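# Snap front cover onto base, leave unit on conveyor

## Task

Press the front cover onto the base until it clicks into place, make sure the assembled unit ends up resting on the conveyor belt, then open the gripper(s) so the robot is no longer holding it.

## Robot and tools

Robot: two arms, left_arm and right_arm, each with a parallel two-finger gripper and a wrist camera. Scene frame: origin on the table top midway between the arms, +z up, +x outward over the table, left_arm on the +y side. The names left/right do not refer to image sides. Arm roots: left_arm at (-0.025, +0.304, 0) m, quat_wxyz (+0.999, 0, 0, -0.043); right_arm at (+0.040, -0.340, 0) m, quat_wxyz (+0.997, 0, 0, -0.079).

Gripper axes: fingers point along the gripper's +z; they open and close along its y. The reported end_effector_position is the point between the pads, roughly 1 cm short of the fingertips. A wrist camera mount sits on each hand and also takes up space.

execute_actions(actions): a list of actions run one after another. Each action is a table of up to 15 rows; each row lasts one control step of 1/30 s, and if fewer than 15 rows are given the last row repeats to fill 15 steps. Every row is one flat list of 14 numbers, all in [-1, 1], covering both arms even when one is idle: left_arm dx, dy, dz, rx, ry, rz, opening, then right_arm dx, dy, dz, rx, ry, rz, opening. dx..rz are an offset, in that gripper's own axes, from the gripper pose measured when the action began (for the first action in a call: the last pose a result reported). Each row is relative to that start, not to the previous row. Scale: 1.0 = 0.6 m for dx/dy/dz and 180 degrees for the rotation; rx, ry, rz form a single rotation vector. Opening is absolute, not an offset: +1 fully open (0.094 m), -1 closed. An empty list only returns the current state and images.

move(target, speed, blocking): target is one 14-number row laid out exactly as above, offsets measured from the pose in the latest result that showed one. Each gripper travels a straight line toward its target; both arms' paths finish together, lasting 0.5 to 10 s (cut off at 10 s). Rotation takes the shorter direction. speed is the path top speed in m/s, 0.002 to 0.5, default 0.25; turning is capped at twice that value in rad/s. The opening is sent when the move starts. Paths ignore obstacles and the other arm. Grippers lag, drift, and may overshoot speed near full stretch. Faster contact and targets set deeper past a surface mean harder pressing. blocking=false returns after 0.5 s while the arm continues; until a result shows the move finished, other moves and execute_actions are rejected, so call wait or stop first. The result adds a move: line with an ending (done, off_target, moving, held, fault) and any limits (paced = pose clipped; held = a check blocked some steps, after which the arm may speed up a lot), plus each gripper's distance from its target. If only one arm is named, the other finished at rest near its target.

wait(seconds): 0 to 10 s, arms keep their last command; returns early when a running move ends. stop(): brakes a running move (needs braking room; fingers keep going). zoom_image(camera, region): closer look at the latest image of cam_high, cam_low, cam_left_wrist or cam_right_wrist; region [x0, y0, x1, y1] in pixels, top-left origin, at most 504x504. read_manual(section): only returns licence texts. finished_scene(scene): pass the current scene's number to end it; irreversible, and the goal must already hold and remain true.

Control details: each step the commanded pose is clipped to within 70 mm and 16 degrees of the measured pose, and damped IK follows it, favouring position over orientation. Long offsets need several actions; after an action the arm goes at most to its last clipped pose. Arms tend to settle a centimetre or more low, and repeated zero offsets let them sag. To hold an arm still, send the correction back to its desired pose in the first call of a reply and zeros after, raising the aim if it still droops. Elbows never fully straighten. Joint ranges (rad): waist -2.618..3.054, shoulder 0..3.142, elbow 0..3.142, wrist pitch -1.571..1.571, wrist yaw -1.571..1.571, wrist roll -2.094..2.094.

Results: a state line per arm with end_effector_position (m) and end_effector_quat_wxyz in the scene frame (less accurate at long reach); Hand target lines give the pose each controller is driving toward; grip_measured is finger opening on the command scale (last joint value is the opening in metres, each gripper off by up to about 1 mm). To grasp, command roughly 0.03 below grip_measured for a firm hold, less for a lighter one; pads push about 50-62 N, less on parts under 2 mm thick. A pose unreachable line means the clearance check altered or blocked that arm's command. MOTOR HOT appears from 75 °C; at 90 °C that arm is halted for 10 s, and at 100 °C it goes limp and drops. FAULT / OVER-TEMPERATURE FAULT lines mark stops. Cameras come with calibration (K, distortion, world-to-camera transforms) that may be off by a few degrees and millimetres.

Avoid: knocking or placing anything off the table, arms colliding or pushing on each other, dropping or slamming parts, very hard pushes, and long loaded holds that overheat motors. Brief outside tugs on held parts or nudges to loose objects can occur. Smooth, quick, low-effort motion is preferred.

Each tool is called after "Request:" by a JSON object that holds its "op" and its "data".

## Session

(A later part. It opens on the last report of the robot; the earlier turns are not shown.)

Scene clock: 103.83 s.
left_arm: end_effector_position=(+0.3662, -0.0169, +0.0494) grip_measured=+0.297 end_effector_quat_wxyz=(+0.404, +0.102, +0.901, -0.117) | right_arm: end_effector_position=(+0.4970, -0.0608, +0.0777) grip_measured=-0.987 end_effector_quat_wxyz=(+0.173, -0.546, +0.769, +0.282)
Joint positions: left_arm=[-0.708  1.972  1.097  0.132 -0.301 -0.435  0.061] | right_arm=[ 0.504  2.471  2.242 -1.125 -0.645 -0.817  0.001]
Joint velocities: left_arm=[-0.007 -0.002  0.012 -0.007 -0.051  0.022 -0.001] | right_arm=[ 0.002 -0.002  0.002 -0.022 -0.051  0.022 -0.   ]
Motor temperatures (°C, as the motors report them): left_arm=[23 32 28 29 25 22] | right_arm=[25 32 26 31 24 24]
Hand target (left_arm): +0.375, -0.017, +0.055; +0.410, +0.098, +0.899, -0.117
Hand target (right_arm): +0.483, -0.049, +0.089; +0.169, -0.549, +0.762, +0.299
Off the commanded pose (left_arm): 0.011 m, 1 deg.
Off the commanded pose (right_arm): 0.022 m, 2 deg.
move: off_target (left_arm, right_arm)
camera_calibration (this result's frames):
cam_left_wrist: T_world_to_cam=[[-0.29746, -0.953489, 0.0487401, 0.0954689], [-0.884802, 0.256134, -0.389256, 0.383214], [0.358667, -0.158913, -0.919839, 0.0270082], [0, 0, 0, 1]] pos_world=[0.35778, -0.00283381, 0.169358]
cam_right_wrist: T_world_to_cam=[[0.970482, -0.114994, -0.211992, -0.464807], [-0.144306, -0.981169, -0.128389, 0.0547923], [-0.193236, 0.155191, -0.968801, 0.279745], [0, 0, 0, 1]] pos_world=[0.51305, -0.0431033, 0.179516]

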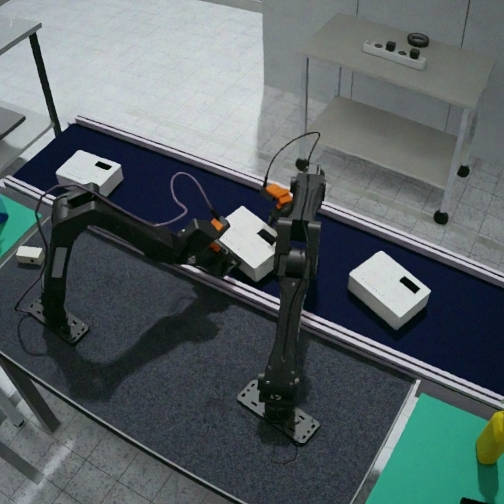

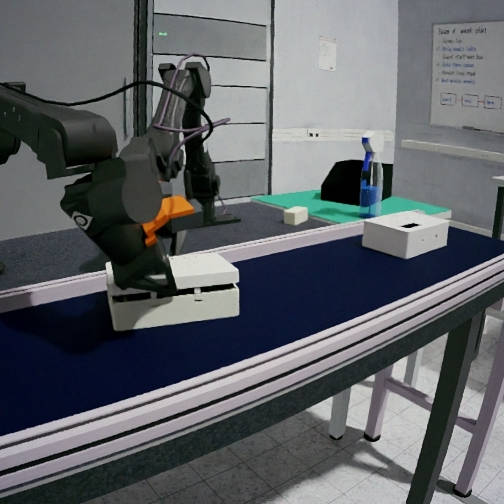

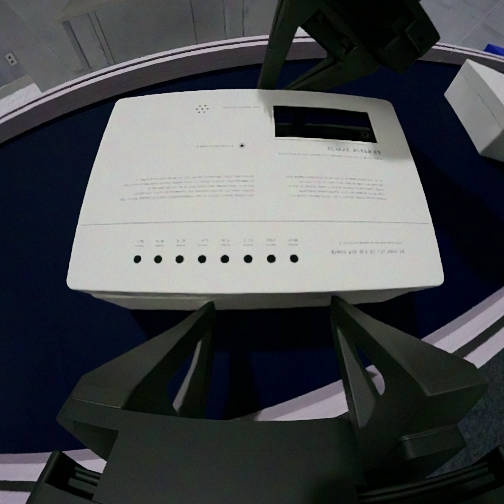

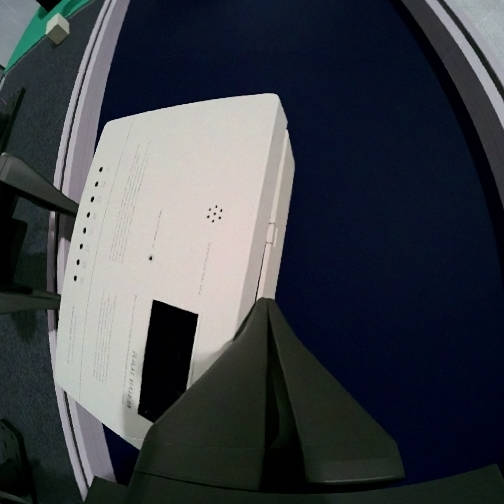

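Request:
{"op": "move", "data": {"target": [-0.077,-0.0165,-0.074,0,0,0,-1, 0.006,0.0025,0.009,0,0,0,-1], "speed": 0.1}}

Request:
{"op": "move", "data": {"target": [-0.108,0.032,0.123,0,0,0,-1, 0,0,0,0,0,0,-1], "speed": 0.12}}

Request:
{"op": "zoom_image", "data": {"camera": "cam_low", "region": [20, 170, 290, 350]}}

Scene clock: 105.60 s.
left_arm: end_effector_position=(+0.3641, -0.0141, +0.1036) grip_measured=-0.996 end_effector_quat_wxyz=(+0.400, +0.103, +0.904, -0.112) | right_arm: end_effector_position=(+0.4994, -0.0619, +0.0695) grip_measured=-0.987 end_effector_quat_wxyz=(+0.176, -0.547, +0.771, +0.276)
Joint positions: left_arm=[-0.708  1.859  1.197 -0.095 -0.304 -0.435  0.   ] | right_arm=[ 0.504  2.471  2.213 -1.088 -0.633 -0.816  0.001]
Joint velocities: left_arm=[-0.027 -0.007 -0.027  0.022 -0.066 -0.051 -0.001] | right_arm=[-0.002 -0.002 -0.007 -0.007 -0.007 -0.022 -0.   ]
Motor temperatures (°C, as the motors report them): left_arm=[23 32 28 29 25 22] | right_arm=[25 32 26 31 24 24]
Hand target (left_arm): +0.362, -0.019, +0.114; +0.405, +0.102, +0.901, -0.117
Hand target (right_arm): +0.494, -0.060, +0.072; +0.173, -0.547, +0.769, +0.282
Off the commanded pose (left_arm): 0.011 m, 1 deg.
Off the commanded pose (right_arm): 0.006 m, 1 deg.
move: off_target (left_arm)
camera_calibration (this result's frames):
cam_left_wrist: T_world_to_cam=[[-0.29498, -0.954626, 0.0409489, 0.0947395], [-0.888616, 0.258326, -0.378984, 0.402083], [0.35121, -0.148181, -0.924497, 0.0813626], [0, 0, 0, 1]] pos_world=[0.356668, -0.00137154, 0.223723]
cam_right_wrist: T_world_to_cam=[[0.97215, -0.12096, -0.20073, -0.470999], [-0.147163, -0.981663, -0.121168, 0.0539711], [-0.182393, 0.147333, -0.972124, 0.26681], [0, 0, 0, 1]] pos_world=[0.514488, -0.0433009, 0.171368]

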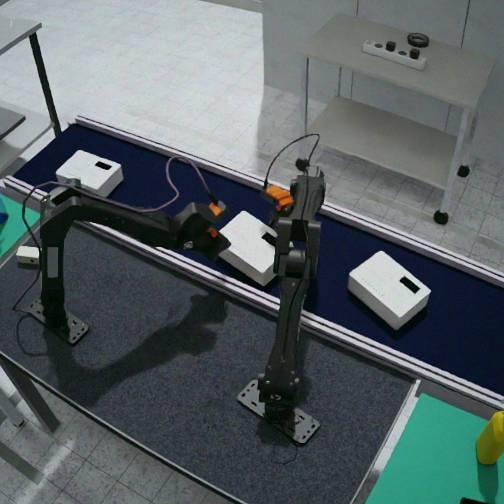

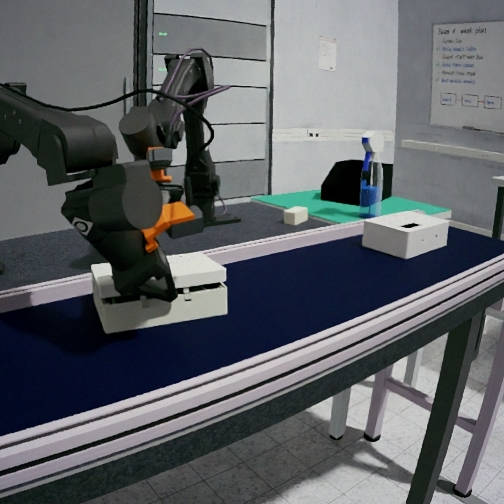

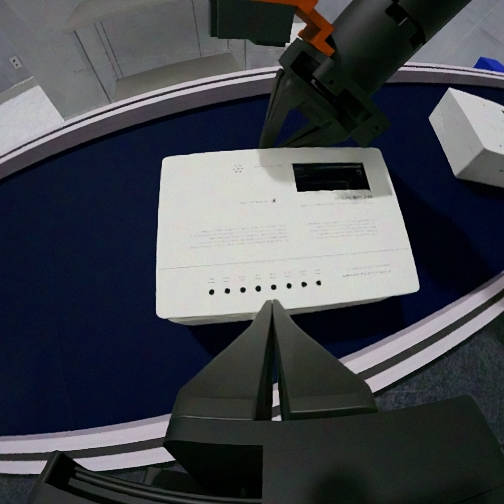

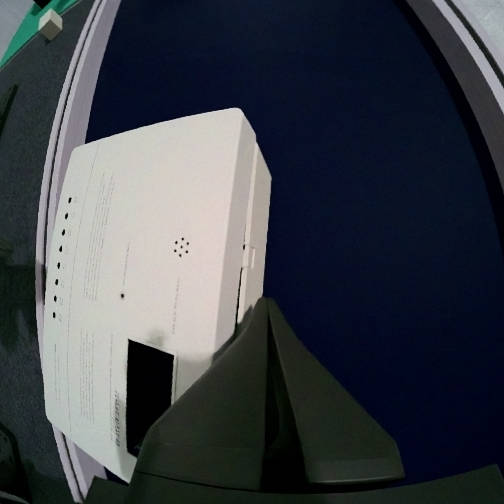

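Scene clock: 106.90 s.
left_arm: end_effector_position=(+0.4614, -0.0217, +0.0988) grip_measured=-0.996 end_effector_quat_wxyz=(+0.404, +0.099, +0.903, -0.112) | right_arm: end_effector_position=(+0.4999, -0.0626, +0.0689) grip_measured=-0.987 end_effector_quat_wxyz=(+0.175, -0.547, +0.772, +0.273)
Joint positions: left_arm=[-0.568  2.139  1.576 -0.162 -0.207 -0.343  0.   ] | right_arm=[ 0.504  2.471  2.213 -1.088 -0.627 -0.816  0.001]
Joint velocities: left_arm=[ 0.012 -0.002  0.002 -0.022 -0.007 -0.022 -0.002] | right_arm=[-0.002  0.002  0.017 -0.081  0.022  0.007 -0.001]
Motor temperatures (°C, as the motors report them): left_arm=[23 32 28 29 25 22] | right_arm=[25 32 26 31 24 24]
Hand target (left_arm): +0.464, -0.022, +0.101; +0.401, +0.102, +0.903, -0.112
Hand target (right_arm): +0.499, -0.062, +0.070; +0.176, -0.547, +0.771, +0.276
Off the commanded pose (left_arm): 0.004 m, 1 deg.
Off the commanded pose (right_arm): 0.001 m, 0 deg.
move: done
camera_calibration (this result's frames):
cam_left_wrist: T_world_to_cam=[[-0.288372, -0.956505, 0.0440448, 0.112999], [-0.887979, 0.249936, -0.386038, 0.488905], [0.358239, -0.150433, -0.921431, 0.0380393], [0, 0, 0, 1]] pos_world=[0.453096, -0.00838799, 0.21881]
cam_right_wrist: T_world_to_cam=[[0.972371, -0.123246, -0.198254, -0.472023], [-0.14819, -0.982098, -0.116292, 0.0533926], [-0.180372, 0.142458, -0.973227, 0.265183], [0, 0, 0, 1]] pos_world=[0.514725, -0.0435159, 0.170712]

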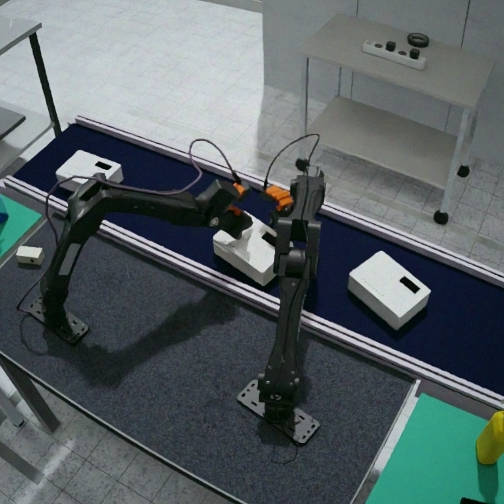

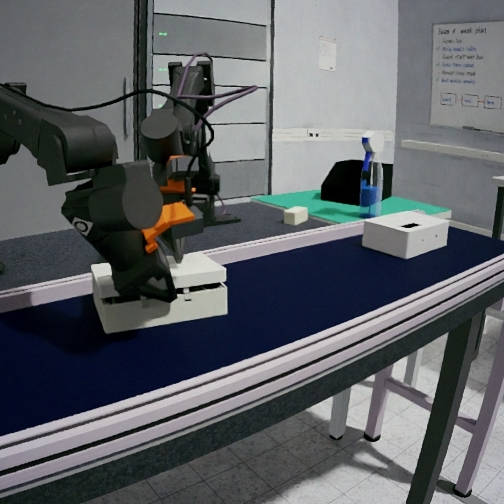

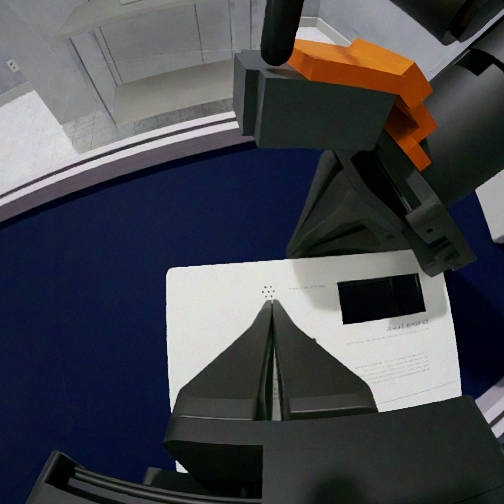

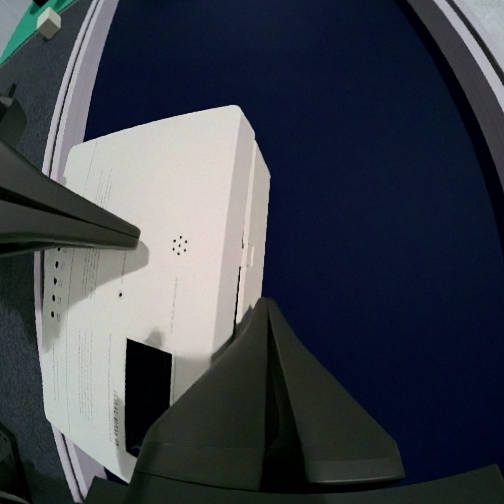

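Region (20, 170, 290, 350) of cam_low's 504x504 image, scaled by 1.867, with more detail than that image has.

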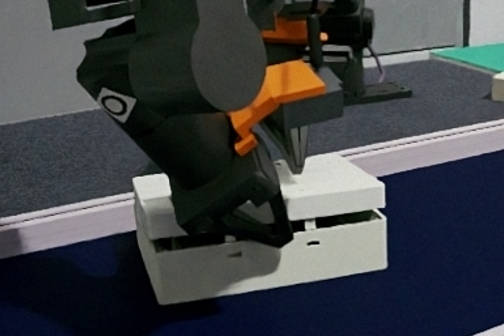

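Request:
{"op": "move", "data": {"target": [0.052,0.009,0.055,0,0,0,-1, 0.004,0.016,0.004,0,0,0,-1], "speed": 0.03}}

Request:
{"op": "zoom_image", "data": {"camera": "cam_low", "region": [20, 170, 290, 350]}}

Scene clock: 108.80 s.
left_arm: end_effector_position=(+0.4744, -0.0317, +0.0928) grip_measured=-0.996 end_effector_quat_wxyz=(+0.441, +0.091, +0.883, -0.135) | right_arm: end_effector_position=(+0.4985, -0.0656, +0.0605) grip_measured=-0.987 end_effector_quat_wxyz=(+0.177, -0.548, +0.773, +0.265)
Joint positions: left_arm=[-0.568  2.178  1.534  0.016 -0.206 -0.342  0.   ] | right_arm=[ 0.504  2.448  2.141 -1.032 -0.611 -0.814  0.001]
Joint velocities: left_arm=[-0.017  0.007 -0.002  0.007  0.022 -0.007  0.   ] | right_arm=[-0.002 -0.002  0.002 -0.037 -0.007 -0.007 -0.   ]
Motor temperatures (°C, as the motors report them): left_arm=[23 32 28 29 25 22] | right_arm=[25 33 26 31 24 24]
Hand target (left_arm): +0.465, -0.022, +0.054; +0.404, +0.099, +0.903, -0.113
Hand target (right_arm): +0.490, -0.060, +0.068; +0.175, -0.547, +0.772, +0.273
Off the commanded pose (left_arm): 0.041 m, 6 deg.
Off the commanded pose (right_arm): 0.012 m, 1 deg.
move: off_target (left_arm, right_arm)
camera_calibration (this result's frames):
cam_left_wrist: T_world_to_cam=[[-0.293835, -0.952684, 0.0778024, 0.107032], [-0.854634, 0.225394, -0.467758, 0.491517], [0.42809, -0.203936, -0.880426, -0.0122898], [0, 0, 0, 1]] pos_world=[0.456779, -0.0113238, 0.210764]
cam_right_wrist: T_world_to_cam=[[0.974104, -0.130235, -0.184827, -0.474857], [-0.151583, -0.982695, -0.106458, 0.0503442], [-0.167763, 0.131718, -0.976988, 0.250351], [0, 0, 0, 1]] pos_world=[0.512191, -0.0453458, 0.162183]

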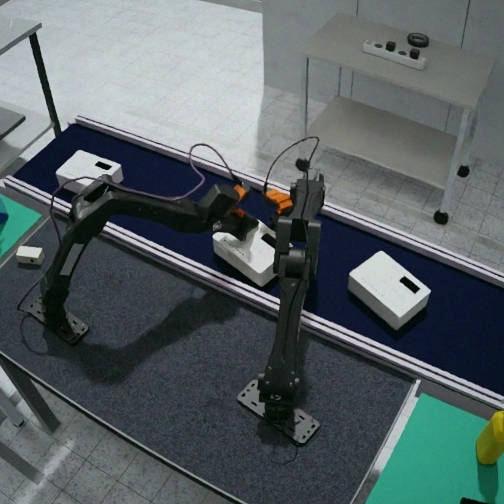

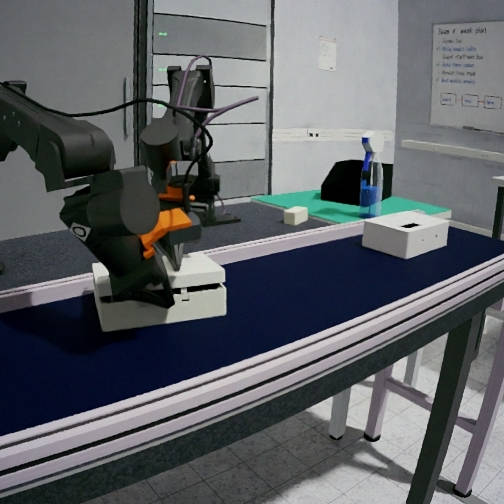

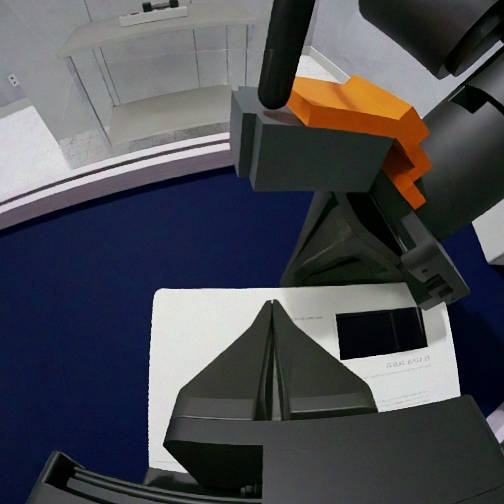

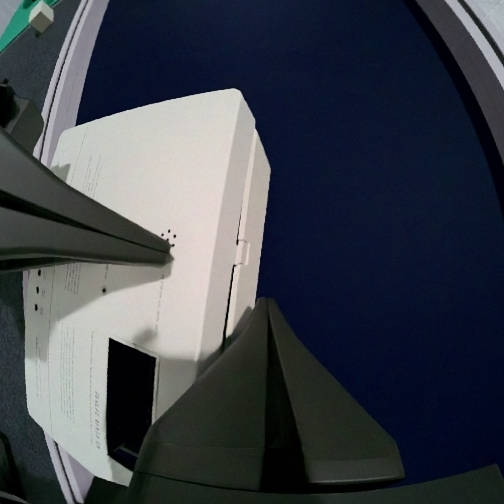

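Region (20, 170, 290, 350) of cam_low's 504x504 image, scaled by 1.867, with more detail than that image has.

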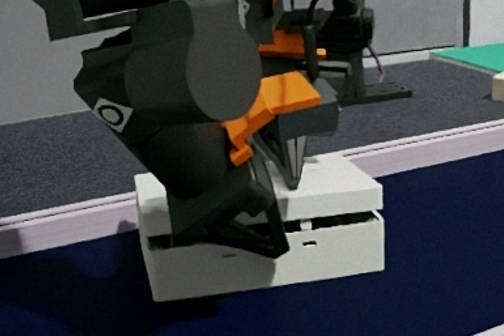

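Request:
{"op": "move", "data": {"target": [0.074,0.014,0.009,0,0.03,0,-1, -0.052,0.029,0.013,0,0,0,-1], "speed": 0.03}}

Request:
{"op": "zoom_image", "data": {"camera": "cam_low", "region": [20, 170, 290, 350]}}

Scene clock: 111.03 s.
left_arm: end_effector_position=(+0.4739, -0.0324, +0.0923) grip_measured=-0.996 end_effector_quat_wxyz=(+0.454, +0.084, +0.875, -0.149) | right_arm: end_effector_position=(+0.4997, -0.0421, +0.0758) grip_measured=-0.987 end_effector_quat_wxyz=(+0.189, -0.547, +0.775, +0.254)
Joint positions: left_arm=[-0.568  2.171  1.489  0.094 -0.201 -0.354  0.   ] | right_arm=[ 0.552  2.448  2.199 -1.027 -0.581 -0.746  0.001]
Joint velocities: left_arm=[-0.007  0.012 -0.002 -0.022  0.037 -0.051 -0.   ] | right_arm=[ 0.007  0.007 -0.007  0.022  0.007  0.051  0.   ]
Motor temperatures (°C, as the motors report them): left_arm=[23 32 28 29 25 22] | right_arm=[25 33 26 31 24 24]
Hand target (left_arm): +0.455, -0.023, +0.054; +0.400, +0.096, +0.902, -0.131
Hand target (right_arm): +0.493, -0.033, +0.076; +0.178, -0.547, +0.774, +0.265
Off the commanded pose (left_arm): 0.045 m, 7 deg.
Off the commanded pose (right_arm): 0.012 m, 2 deg.
move: off_target (left_arm, right_arm)
camera_calibration (this result's frames):
cam_left_wrist: T_world_to_cam=[[-0.293649, -0.950312, 0.103329, 0.103867], [-0.843285, 0.206629, -0.49616, 0.487708], [0.450156, -0.232833, -0.86206, -0.0256846], [0, 0, 0, 1]] pos_world=[0.45334, -0.00804835, 0.209107]
cam_right_wrist: T_world_to_cam=[[0.976995, -0.144043, -0.157263, -0.474243], [-0.161848, -0.981004, -0.10694, 0.0804157], [-0.138871, 0.129932, -0.98175, 0.248285], [0, 0, 0, 1]] pos_world=[0.510828, -0.0216835, 0.177772]

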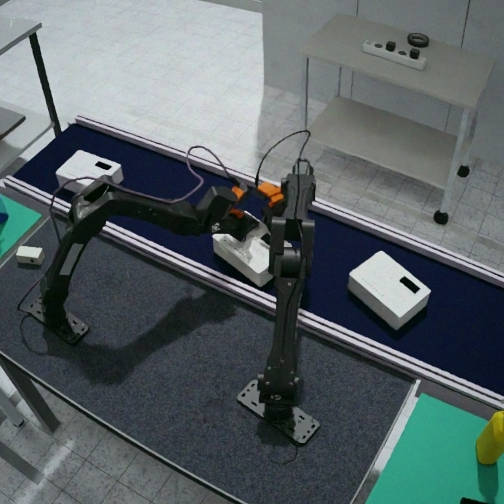

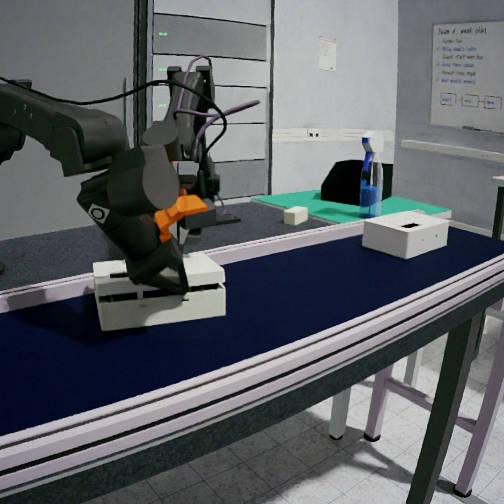

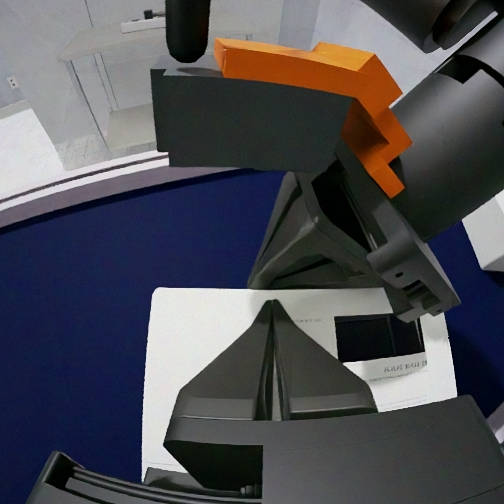

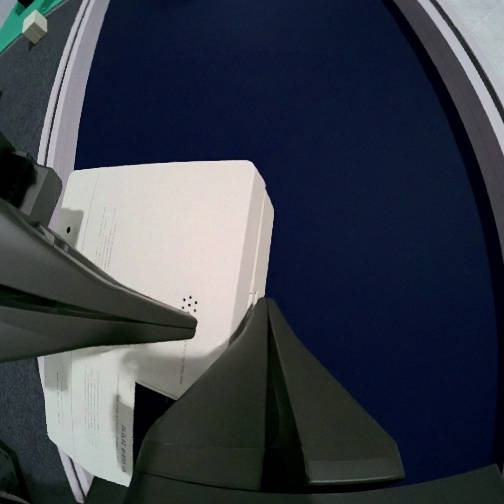

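Region (20, 170, 290, 350) of cam_low's 504x504 image, scaled by 1.867, with more detail than that image has.

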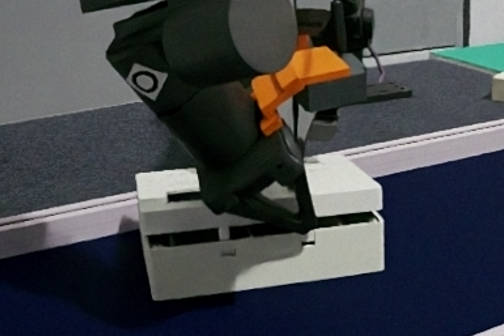

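Request:
{"op": "execute_actions", "data": {"actions": [[[0.07,0.017,0.005,0,0.04,0,-1, 0.003,0.025,0.004,0,0,0,-1],[0.07,0.017,0.005,0,0.04,0,-1, 0.003,0.028,0.004,0,0,0,-1],[0.07,0.017,0.005,0,0.04,0,-1, 0.004,0.031,0.005,0,0,0,-1],[0.07,0.017,0.005,0,0.04,0,-1, 0.004,0.034,0.005,0,0,0,-1],[0.07,0.017,0.005,0,0.04,0,-1, 0.005,0.037,0.005,0,0,0,-1],[0.07,0.017,0.005,0,0.04,0,-1, 0.005,0.04,0.006,0,0,0,-1],[0.07,0.017,0.005,0,0.04,0,-1, 0.005,0.043,0.006,0,0,0,-1],[0.07,0.017,0.005,0,0.04,0,-1, 0.006,0.046,0.006,0,0,0,-1],[0.07,0.017,0.005,0,0.04,0,-1, 0.0065,0.051,0.007,0,0,0,-1]]]}}

Request:
{"op": "wait", "data": {"seconds": 0.4}}

Request:
{"op": "zoom_image", "data": {"camera": "cam_low", "region": [20, 170, 290, 350]}}

Scene clock: 112.00 s.
left_arm: end_effector_position=(+0.4692, -0.0363, +0.0926) grip_measured=-0.997 end_effector_quat_wxyz=(+0.446, +0.087, +0.875, -0.165) | right_arm: end_effector_position=(+0.4896, -0.0480, +0.0734) grip_measured=-0.987 end_effector_quat_wxyz=(+0.202, -0.544, +0.780, +0.233)
Joint positions: left_arm=[-0.568  2.162  1.477  0.097 -0.168 -0.366  0.   ] | right_arm=[ 0.562  2.337  1.998 -0.893 -0.539 -0.721  0.001]
Joint velocities: left_arm=[ 0.012 -0.017 -0.012 -0.007 -0.081 -0.007  0.001] | right_arm=[-0.012 -0.017 -0.017  0.022 -0.022 -0.022  0.   ]
Motor temperatures (°C, as the motors report them): left_arm=[23 32 28 29 25 22] | right_arm=[25 33 26 31 24 24]
Hand target (left_arm): +0.455, -0.023, +0.056; +0.398, +0.092, +0.901, -0.143
Hand target (right_arm): +0.470, -0.034, +0.077; +0.188, -0.547, +0.775, +0.254
Off the commanded pose (left_arm): 0.043 m, 7 deg.
Off the commanded pose (right_arm): 0.024 m, 3 deg.
camera_calibration (this result's frames):
cam_left_wrist: T_world_to_cam=[[-0.312169, -0.940999, 0.130655, 0.105313], [-0.846259, 0.212931, -0.488371, 0.485615], [0.431737, -0.263022, -0.862799, -0.0166983], [0, 0, 0, 1]] pos_world=[0.451041, -0.00869536, 0.208994]
cam_right_wrist: T_world_to_cam=[[0.97863, -0.170748, -0.114583, -0.470816], [-0.181889, -0.978716, -0.0950296, 0.0817976], [-0.0959185, 0.11384, -0.988858, 0.224011], [0, 0, 0, 1]] pos_world=[0.497119, -0.0258354, 0.17534]

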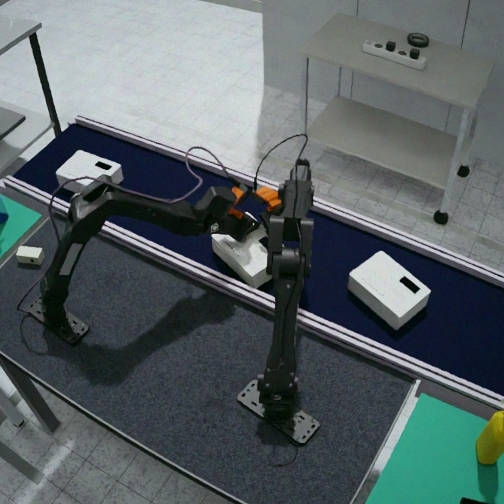

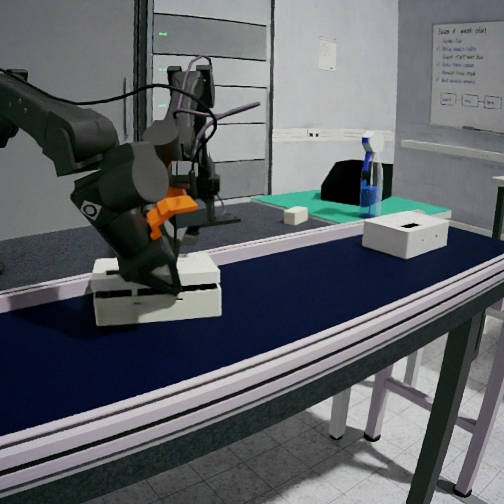

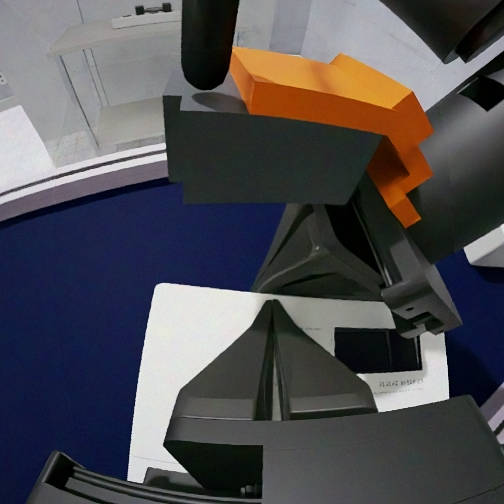

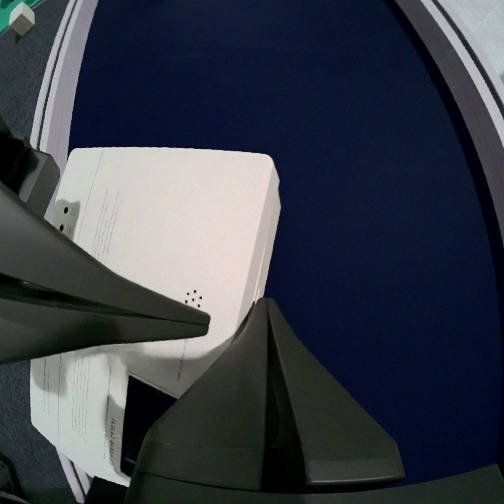

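Scene clock: 112.40 s.
left_arm: end_effector_position=(+0.4692, -0.0363, +0.0926) grip_measured=-0.997 end_effector_quat_wxyz=(+0.446, +0.087, +0.875, -0.165) | right_arm: end_effector_position=(+0.4900, -0.0476, +0.0731) grip_measured=-0.987 end_effector_quat_wxyz=(+0.203, -0.543, +0.781, +0.234)
Joint positions: left_arm=[-0.568  2.162  1.477  0.097 -0.168 -0.366  0.   ] | right_arm=[ 0.562  2.337  1.996 -0.888 -0.539 -0.716  0.001]
Joint velocities: left_arm=[ 0.002  0.012  0.017  0.051 -0.081  0.022 -0.001] | right_arm=[ 0.002  0.007 -0.012 -0.022 -0.007 -0.022 -0.   ]
Motor temperatures (°C, as the motors report them): left_arm=[23 32 28 29 25 22] | right_arm=[25 33 26 31 24 24]
Hand target (left_arm): +0.455, -0.023, +0.056; +0.398, +0.092, +0.901, -0.143
Hand target (right_arm): +0.470, -0.034, +0.076; +0.188, -0.547, +0.775, +0.254
Off the commanded pose (left_arm): 0.043 m, 7 deg.
Off the commanded pose (right_arm): 0.025 m, 3 deg.
wait: 0.40 s; at rest by 0.17 s
camera_calibration (this result's frames):
cam_left_wrist: T_world_to_cam=[[-0.311954, -0.941027, 0.130969, 0.105182], [-0.846371, 0.212614, -0.488314, 0.485651], [0.431671, -0.26318, -0.862784, -0.0166747], [0, 0, 0, 1]] pos_world=[0.451051, -0.00866573, 0.208988]
cam_right_wrist: T_world_to_cam=[[0.978152, -0.173528, -0.114488, -0.471107], [-0.184803, -0.978024, -0.0965212, 0.0838188], [-0.0952228, 0.11557, -0.988725, 0.223489], [0, 0, 0, 1]] pos_world=[0.497585, -0.0256021, 0.175124]

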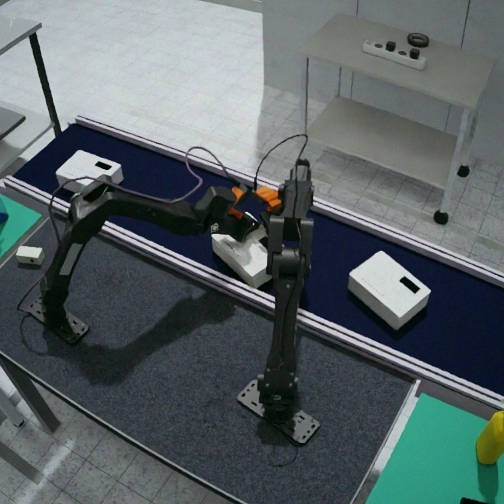

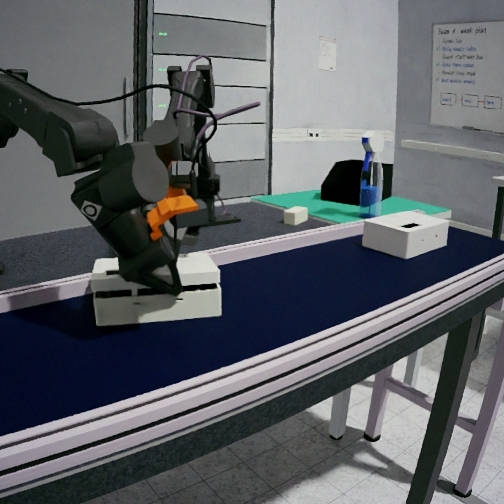

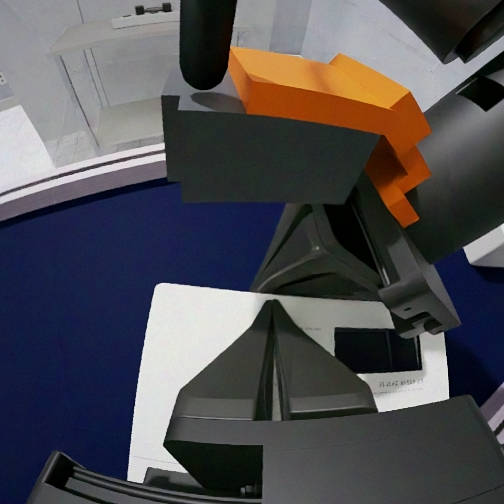

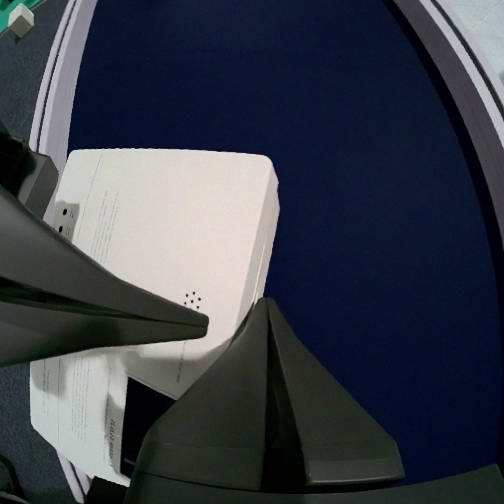

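Region (20, 170, 290, 350) of cam_low's 504x504 image, scaled by 1.867, with more detail than that image has.

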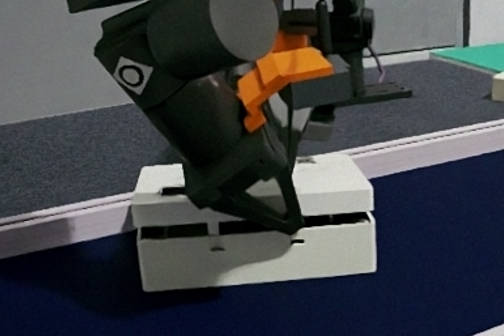

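Request:
{"op": "move", "data": {"target": [0.0875,-0.0275,-0.195,-0.06,0,0.04,0.3, -0.012,-0.026,-0.058,0.127,0.063,-0.084,-1], "speed": 0.12}}

Scene clock: 116.43 s.
left_arm: end_effector_position=(+0.3498, -0.0154, +0.1146) grip_measured=+0.297 end_effector_quat_wxyz=(+0.460, +0.102, +0.880, -0.061) | right_arm: end_effector_position=(+0.5077, -0.0721, +0.0942) grip_measured=-0.987 end_effector_quat_wxyz=(-0.244, +0.604, -0.759, +0.003)
Joint positions: left_arm=[-0.8    1.83   1.131 -0.012 -0.512 -0.415  0.061] | right_arm=[ 0.651  2.184  1.86  -0.761 -0.079 -0.832  0.001]
Joint velocities: left_arm=[-0.007 -0.017  0.012 -0.037 -0.022 -0.081 -0.   ] | right_arm=[ 0.002 -0.007  0.002 -0.022 -0.007 -0.007 -0.001]
Motor temperatures (°C, as the motors report them): left_arm=[23 32 27 29 25 22] | right_arm=[25 33 26 31 24 24]
Hand target (left_arm): +0.345, -0.011, +0.118; +0.461, +0.099, +0.880, -0.053
Hand target (right_arm): +0.505, -0.068, +0.104; +0.255, -0.609, +0.751, -0.007
Off the commanded pose (left_arm): 0.009 m, 1 deg.
Off the commanded pose (right_arm): 0.010 m, 2 deg.
move: done
camera_calibration (this result's frames):
cam_left_wrist: T_world_to_cam=[[-0.244898, -0.967143, -0.0682651, 0.0836329], [-0.841766, 0.247031, -0.480006, 0.388906], [0.481098, -0.0600893, -0.874605, 0.046595], [0, 0, 0, 1]] pos_world=[0.325432, -0.0123871, 0.233139]
cam_right_wrist: T_world_to_cam=[[0.945546, -0.137528, 0.295006, -0.509725], [-0.194744, -0.965262, 0.174194, 0.0456793], [0.260801, -0.222159, -0.939483, 0.0391271], [0, 0, 0, 1]] pos_world=[0.48066, -0.0173167, 0.179174]

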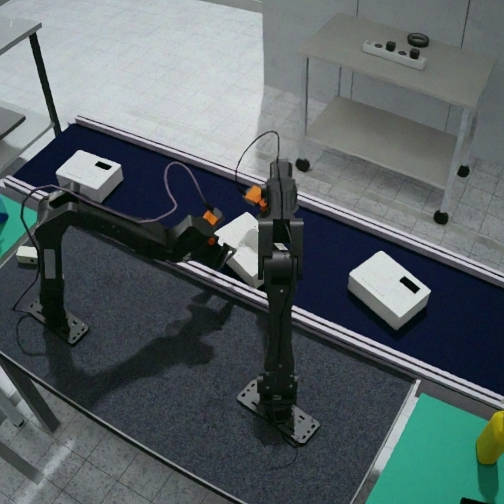

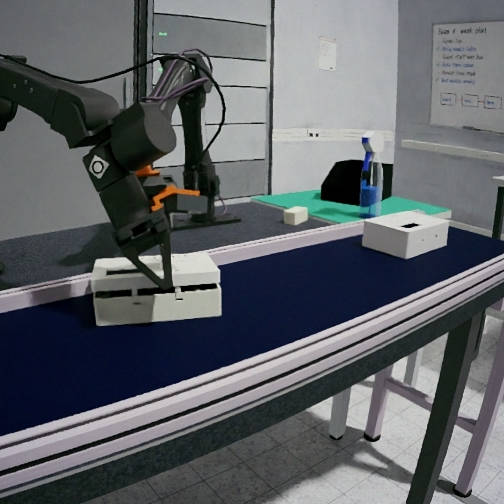

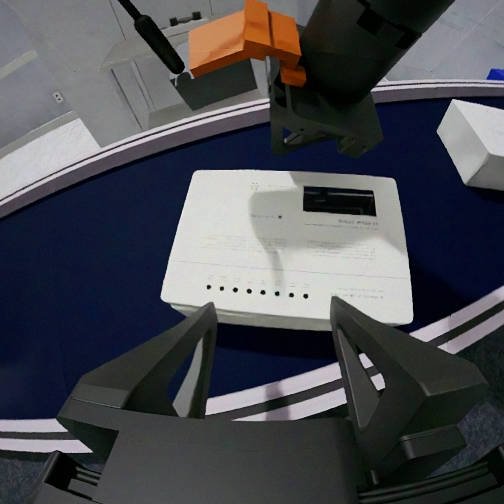

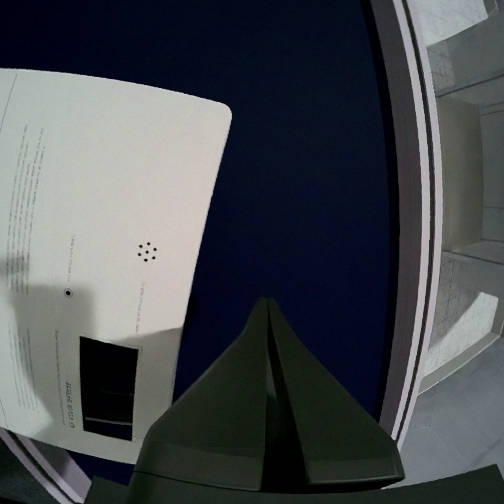

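Request:
{"op": "move", "data": {"target": [0.11,-0.018,0.023,0,0,0,0.3, 0,0,-0.01,0,0,0,-1], "speed": 0.08}}

Scene clock: 118.07 s.
left_arm: end_effector_position=(+0.3232, -0.0200, +0.0543) grip_measured=+0.297 end_effector_quat_wxyz=(+0.455, +0.106, +0.882, -0.064) | right_arm: end_effector_position=(+0.5081, -0.0722, +0.0944) grip_measured=-0.987 end_effector_quat_wxyz=(-0.244, +0.604, -0.759, +0.004)
Joint positions: left_arm=[-0.86   1.915  0.975  0.2   -0.543 -0.462  0.061] | right_arm=[ 0.651  2.184  1.86  -0.759 -0.078 -0.833  0.001]
Joint velocities: left_arm=[ 0.007 -0.007  0.002 -0.022 -0.037 -0.037 -0.   ] | right_arm=[ 0.002  0.002  0.007  0.007 -0.022  0.022 -0.001]
Motor temperatures (°C, as the motors report them): left_arm=[23 32 27 29 25 22] | right_arm=[25 33 26 31 24 24]
Hand target (left_arm): +0.321, -0.020, +0.052; +0.460, +0.102, +0.880, -0.061
Hand target (right_arm): +0.506, -0.074, +0.100; +0.244, -0.604, +0.759, -0.003
Off the commanded pose (left_arm): 0.002 m, 1 deg.
Off the commanded pose (right_arm): 0.006 m, 0 deg.
move: done
camera_calibration (this result's frames):
cam_left_wrist: T_world_to_cam=[[-0.255738, -0.964616, -0.0641416, 0.071917], [-0.844357, 0.255181, -0.471108, 0.339121], [0.470806, -0.0663218, -0.87974, 0.00982371], [0, 0, 0, 1]] pos_world=[0.300107, -0.0165136, 0.173018]
cam_right_wrist: T_world_to_cam=[[0.944988, -0.137292, 0.296899, -0.509991], [-0.19511, -0.965091, 0.17473, 0.0457652], [0.262545, -0.223046, -0.938787, 0.0380991], [0, 0, 0, 1]] pos_world=[0.480862, -0.017352, 0.179186]

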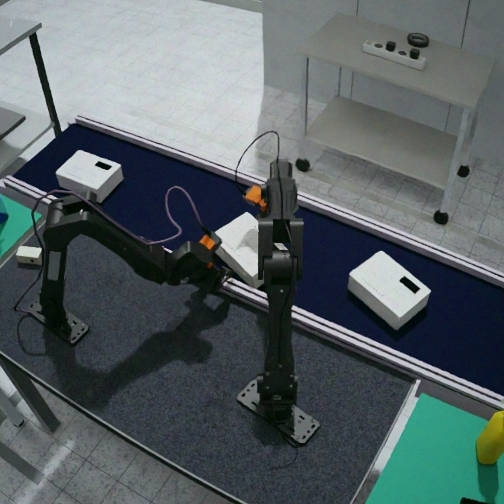

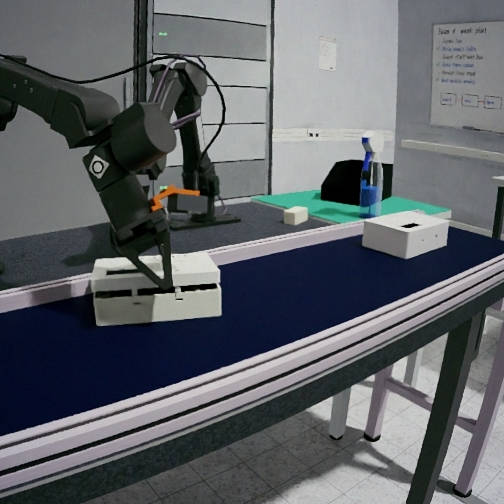

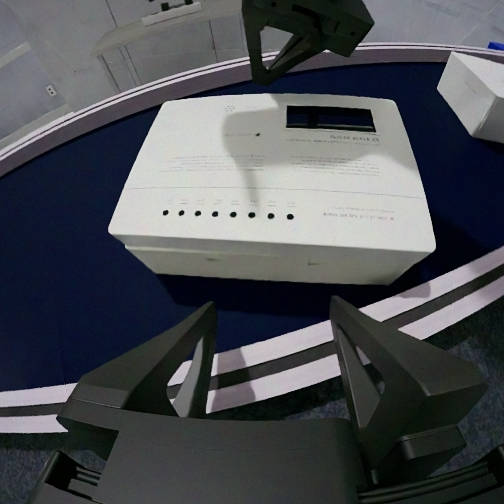

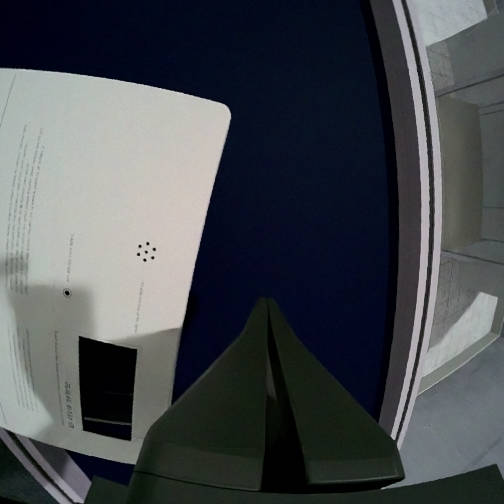

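Request:
{"op": "move", "data": {"target": [-0.043,0,0.061,0,0,0,0.3, 0.011,0.009,0.026,0,0,0,-1], "speed": 0.04}}

Scene clock: 119.67 s.
left_arm: end_effector_position=(+0.3597, -0.0330, +0.0539) grip_measured=+0.297 end_effector_quat_wxyz=(+0.456, +0.108, +0.880, -0.071) | right_arm: end_effector_position=(+0.5087, -0.0718, +0.0847) grip_measured=-0.987 end_effector_quat_wxyz=(-0.248, +0.604, -0.758, +0.005)
Joint positions: left_arm=[-0.799  2.012  1.106  0.2   -0.486 -0.411  0.061] | right_arm=[ 0.651  2.184  1.817 -0.709 -0.078 -0.833  0.001]
Joint velocities: left_arm=[ 0.007 -0.017  0.002 -0.037 -0.007  0.007 -0.   ] | right_arm=[-0.012  0.002  0.002 -0.007  0.037 -0.037 -0.   ]
Motor temperatures (°C, as the motors report them): left_arm=[23 32 28 29 25 22] | right_arm=[25 33 26 31 24 24]
Hand target (left_arm): +0.367, -0.030, +0.054; +0.456, +0.106, +0.881, -0.065
Hand target (right_arm): +0.508, -0.072, +0.077; +0.244, -0.604, +0.759, -0.004
Off the commanded pose (left_arm): 0.007 m, 1 deg.
Off the commanded pose (right_arm): 0.008 m, 0 deg.
move: done
camera_calibration (this result's frames):
cam_left_wrist: T_world_to_cam=[[-0.265914, -0.962467, -0.0542809, 0.0718359], [-0.840447, 0.259045, -0.475967, 0.372079], [0.472163, -0.080946, -0.877787, -0.00958845], [0, 0, 0, 1]] pos_world=[0.336342, -0.0280217, 0.17258]
cam_right_wrist: T_world_to_cam=[[0.942768, -0.138482, 0.303332, -0.507181], [-0.196382, -0.965774, 0.169452, 0.0489456], [0.269484, -0.219323, -0.937697, 0.0256044], [0, 0, 0, 1]] pos_world=[0.480866, -0.0173496, 0.169559]

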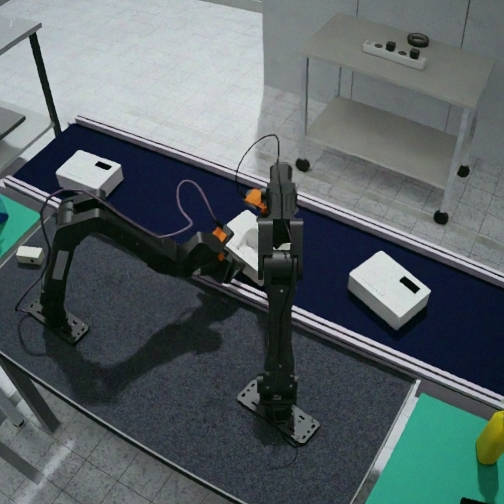

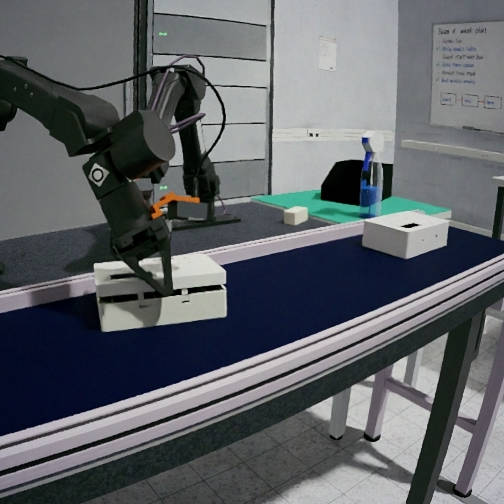

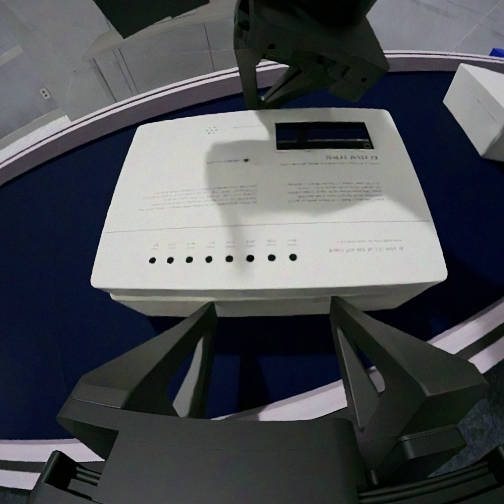

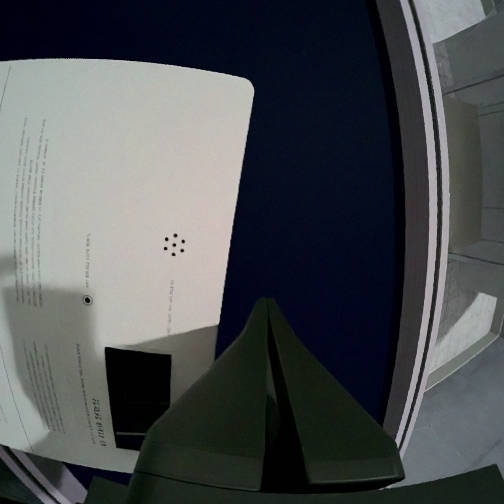

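Request:
{"op": "move", "data": {"target": [-0.019,0,0.027,0,0,0,0.3, -0.006,0.07,0.0355,0,0,0,-1], "speed": 0.03}}

Request:
{"op": "zoom_image", "data": {"camera": "cam_low", "region": [20, 170, 290, 350]}}

Scene clock: 121.70 s.
left_arm: end_effector_position=(+0.3608, -0.0359, +0.0429) grip_measured=+0.297 end_effector_quat_wxyz=(+0.438, +0.124, +0.888, -0.064) | right_arm: end_effector_position=(+0.5124, -0.0631, +0.0752) grip_measured=-0.987 end_effector_quat_wxyz=(+0.286, -0.587, +0.756, -0.041)
Joint positions: left_arm=[-0.793  2.043  1.142  0.155 -0.461 -0.396  0.061] | right_arm=[ 0.689  2.151  1.682 -0.516  0.006 -0.793  0.001]
Joint velocities: left_arm=[-0.002 -0.002 -0.002  0.022  0.007  0.022  0.   ] | right_arm=[ 0.002  0.002  0.007 -0.051 -0.081  0.007  0.001]
Motor temperatures (°C, as the motors report them): left_arm=[23 31 28 29 25 22] | right_arm=[25 33 26 31 24 24]
Hand target (left_arm): +0.378, -0.037, +0.054; +0.457, +0.109, +0.880, -0.071
Hand target (right_arm): +0.480, -0.051, +0.056; +0.248, -0.603, +0.758, -0.005
Off the commanded pose (left_arm): 0.021 m, 3 deg.
Off the commanded pose (right_arm): 0.041 m, 6 deg.
move: off_target (left_arm, right_arm)
camera_calibration (this result's frames):
cam_left_wrist: T_world_to_cam=[[-0.288849, -0.954355, -0.0759828, 0.0782567], [-0.850408, 0.292221, -0.437508, 0.371636], [0.439741, -0.0617572, -0.895999, -0.00687279], [0, 0, 0, 1]] pos_world=[0.341669, -0.0343397, 0.162382]
cam_right_wrist: T_world_to_cam=[[0.900534, -0.174802, 0.398098, -0.494357], [-0.25092, -0.9567, 0.147524, 0.08989], [0.355073, -0.232741, -0.905403, -0.0295342], [0, 0, 0, 1]] pos_world=[0.478228, -0.00729089, 0.156801]

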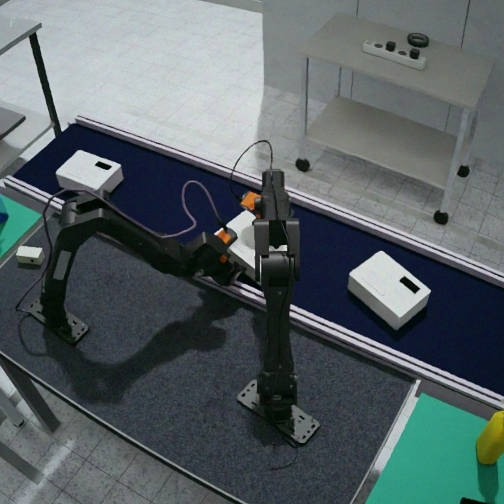

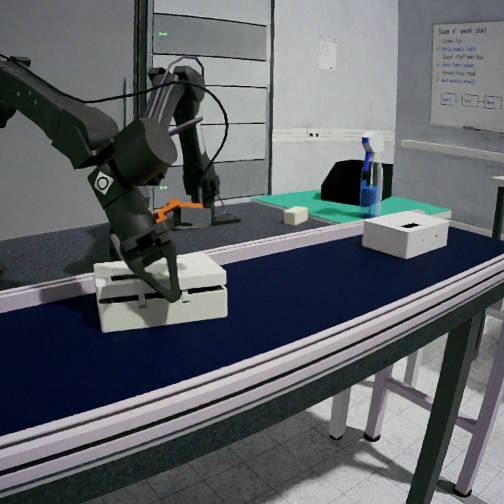

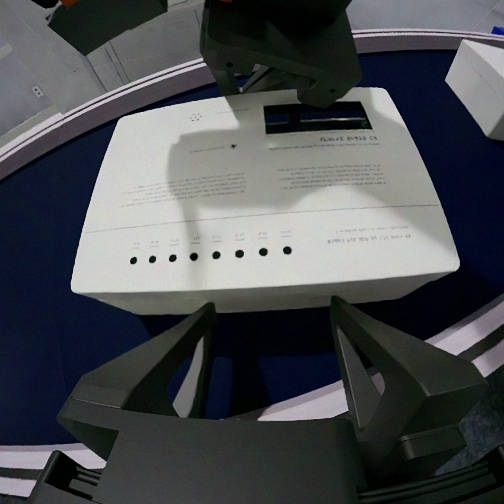

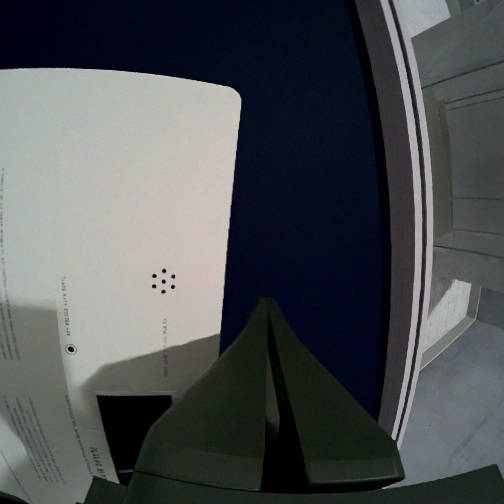

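Region (20, 170, 290, 350) of cam_low's 504x504 image, scaled by 1.867, with more detail than that image has.

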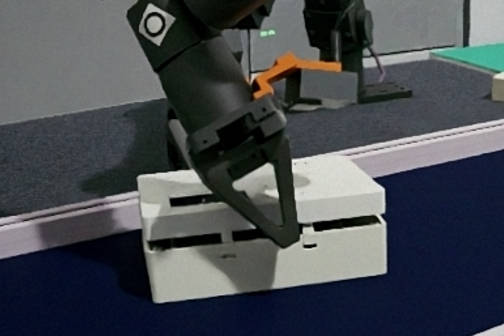

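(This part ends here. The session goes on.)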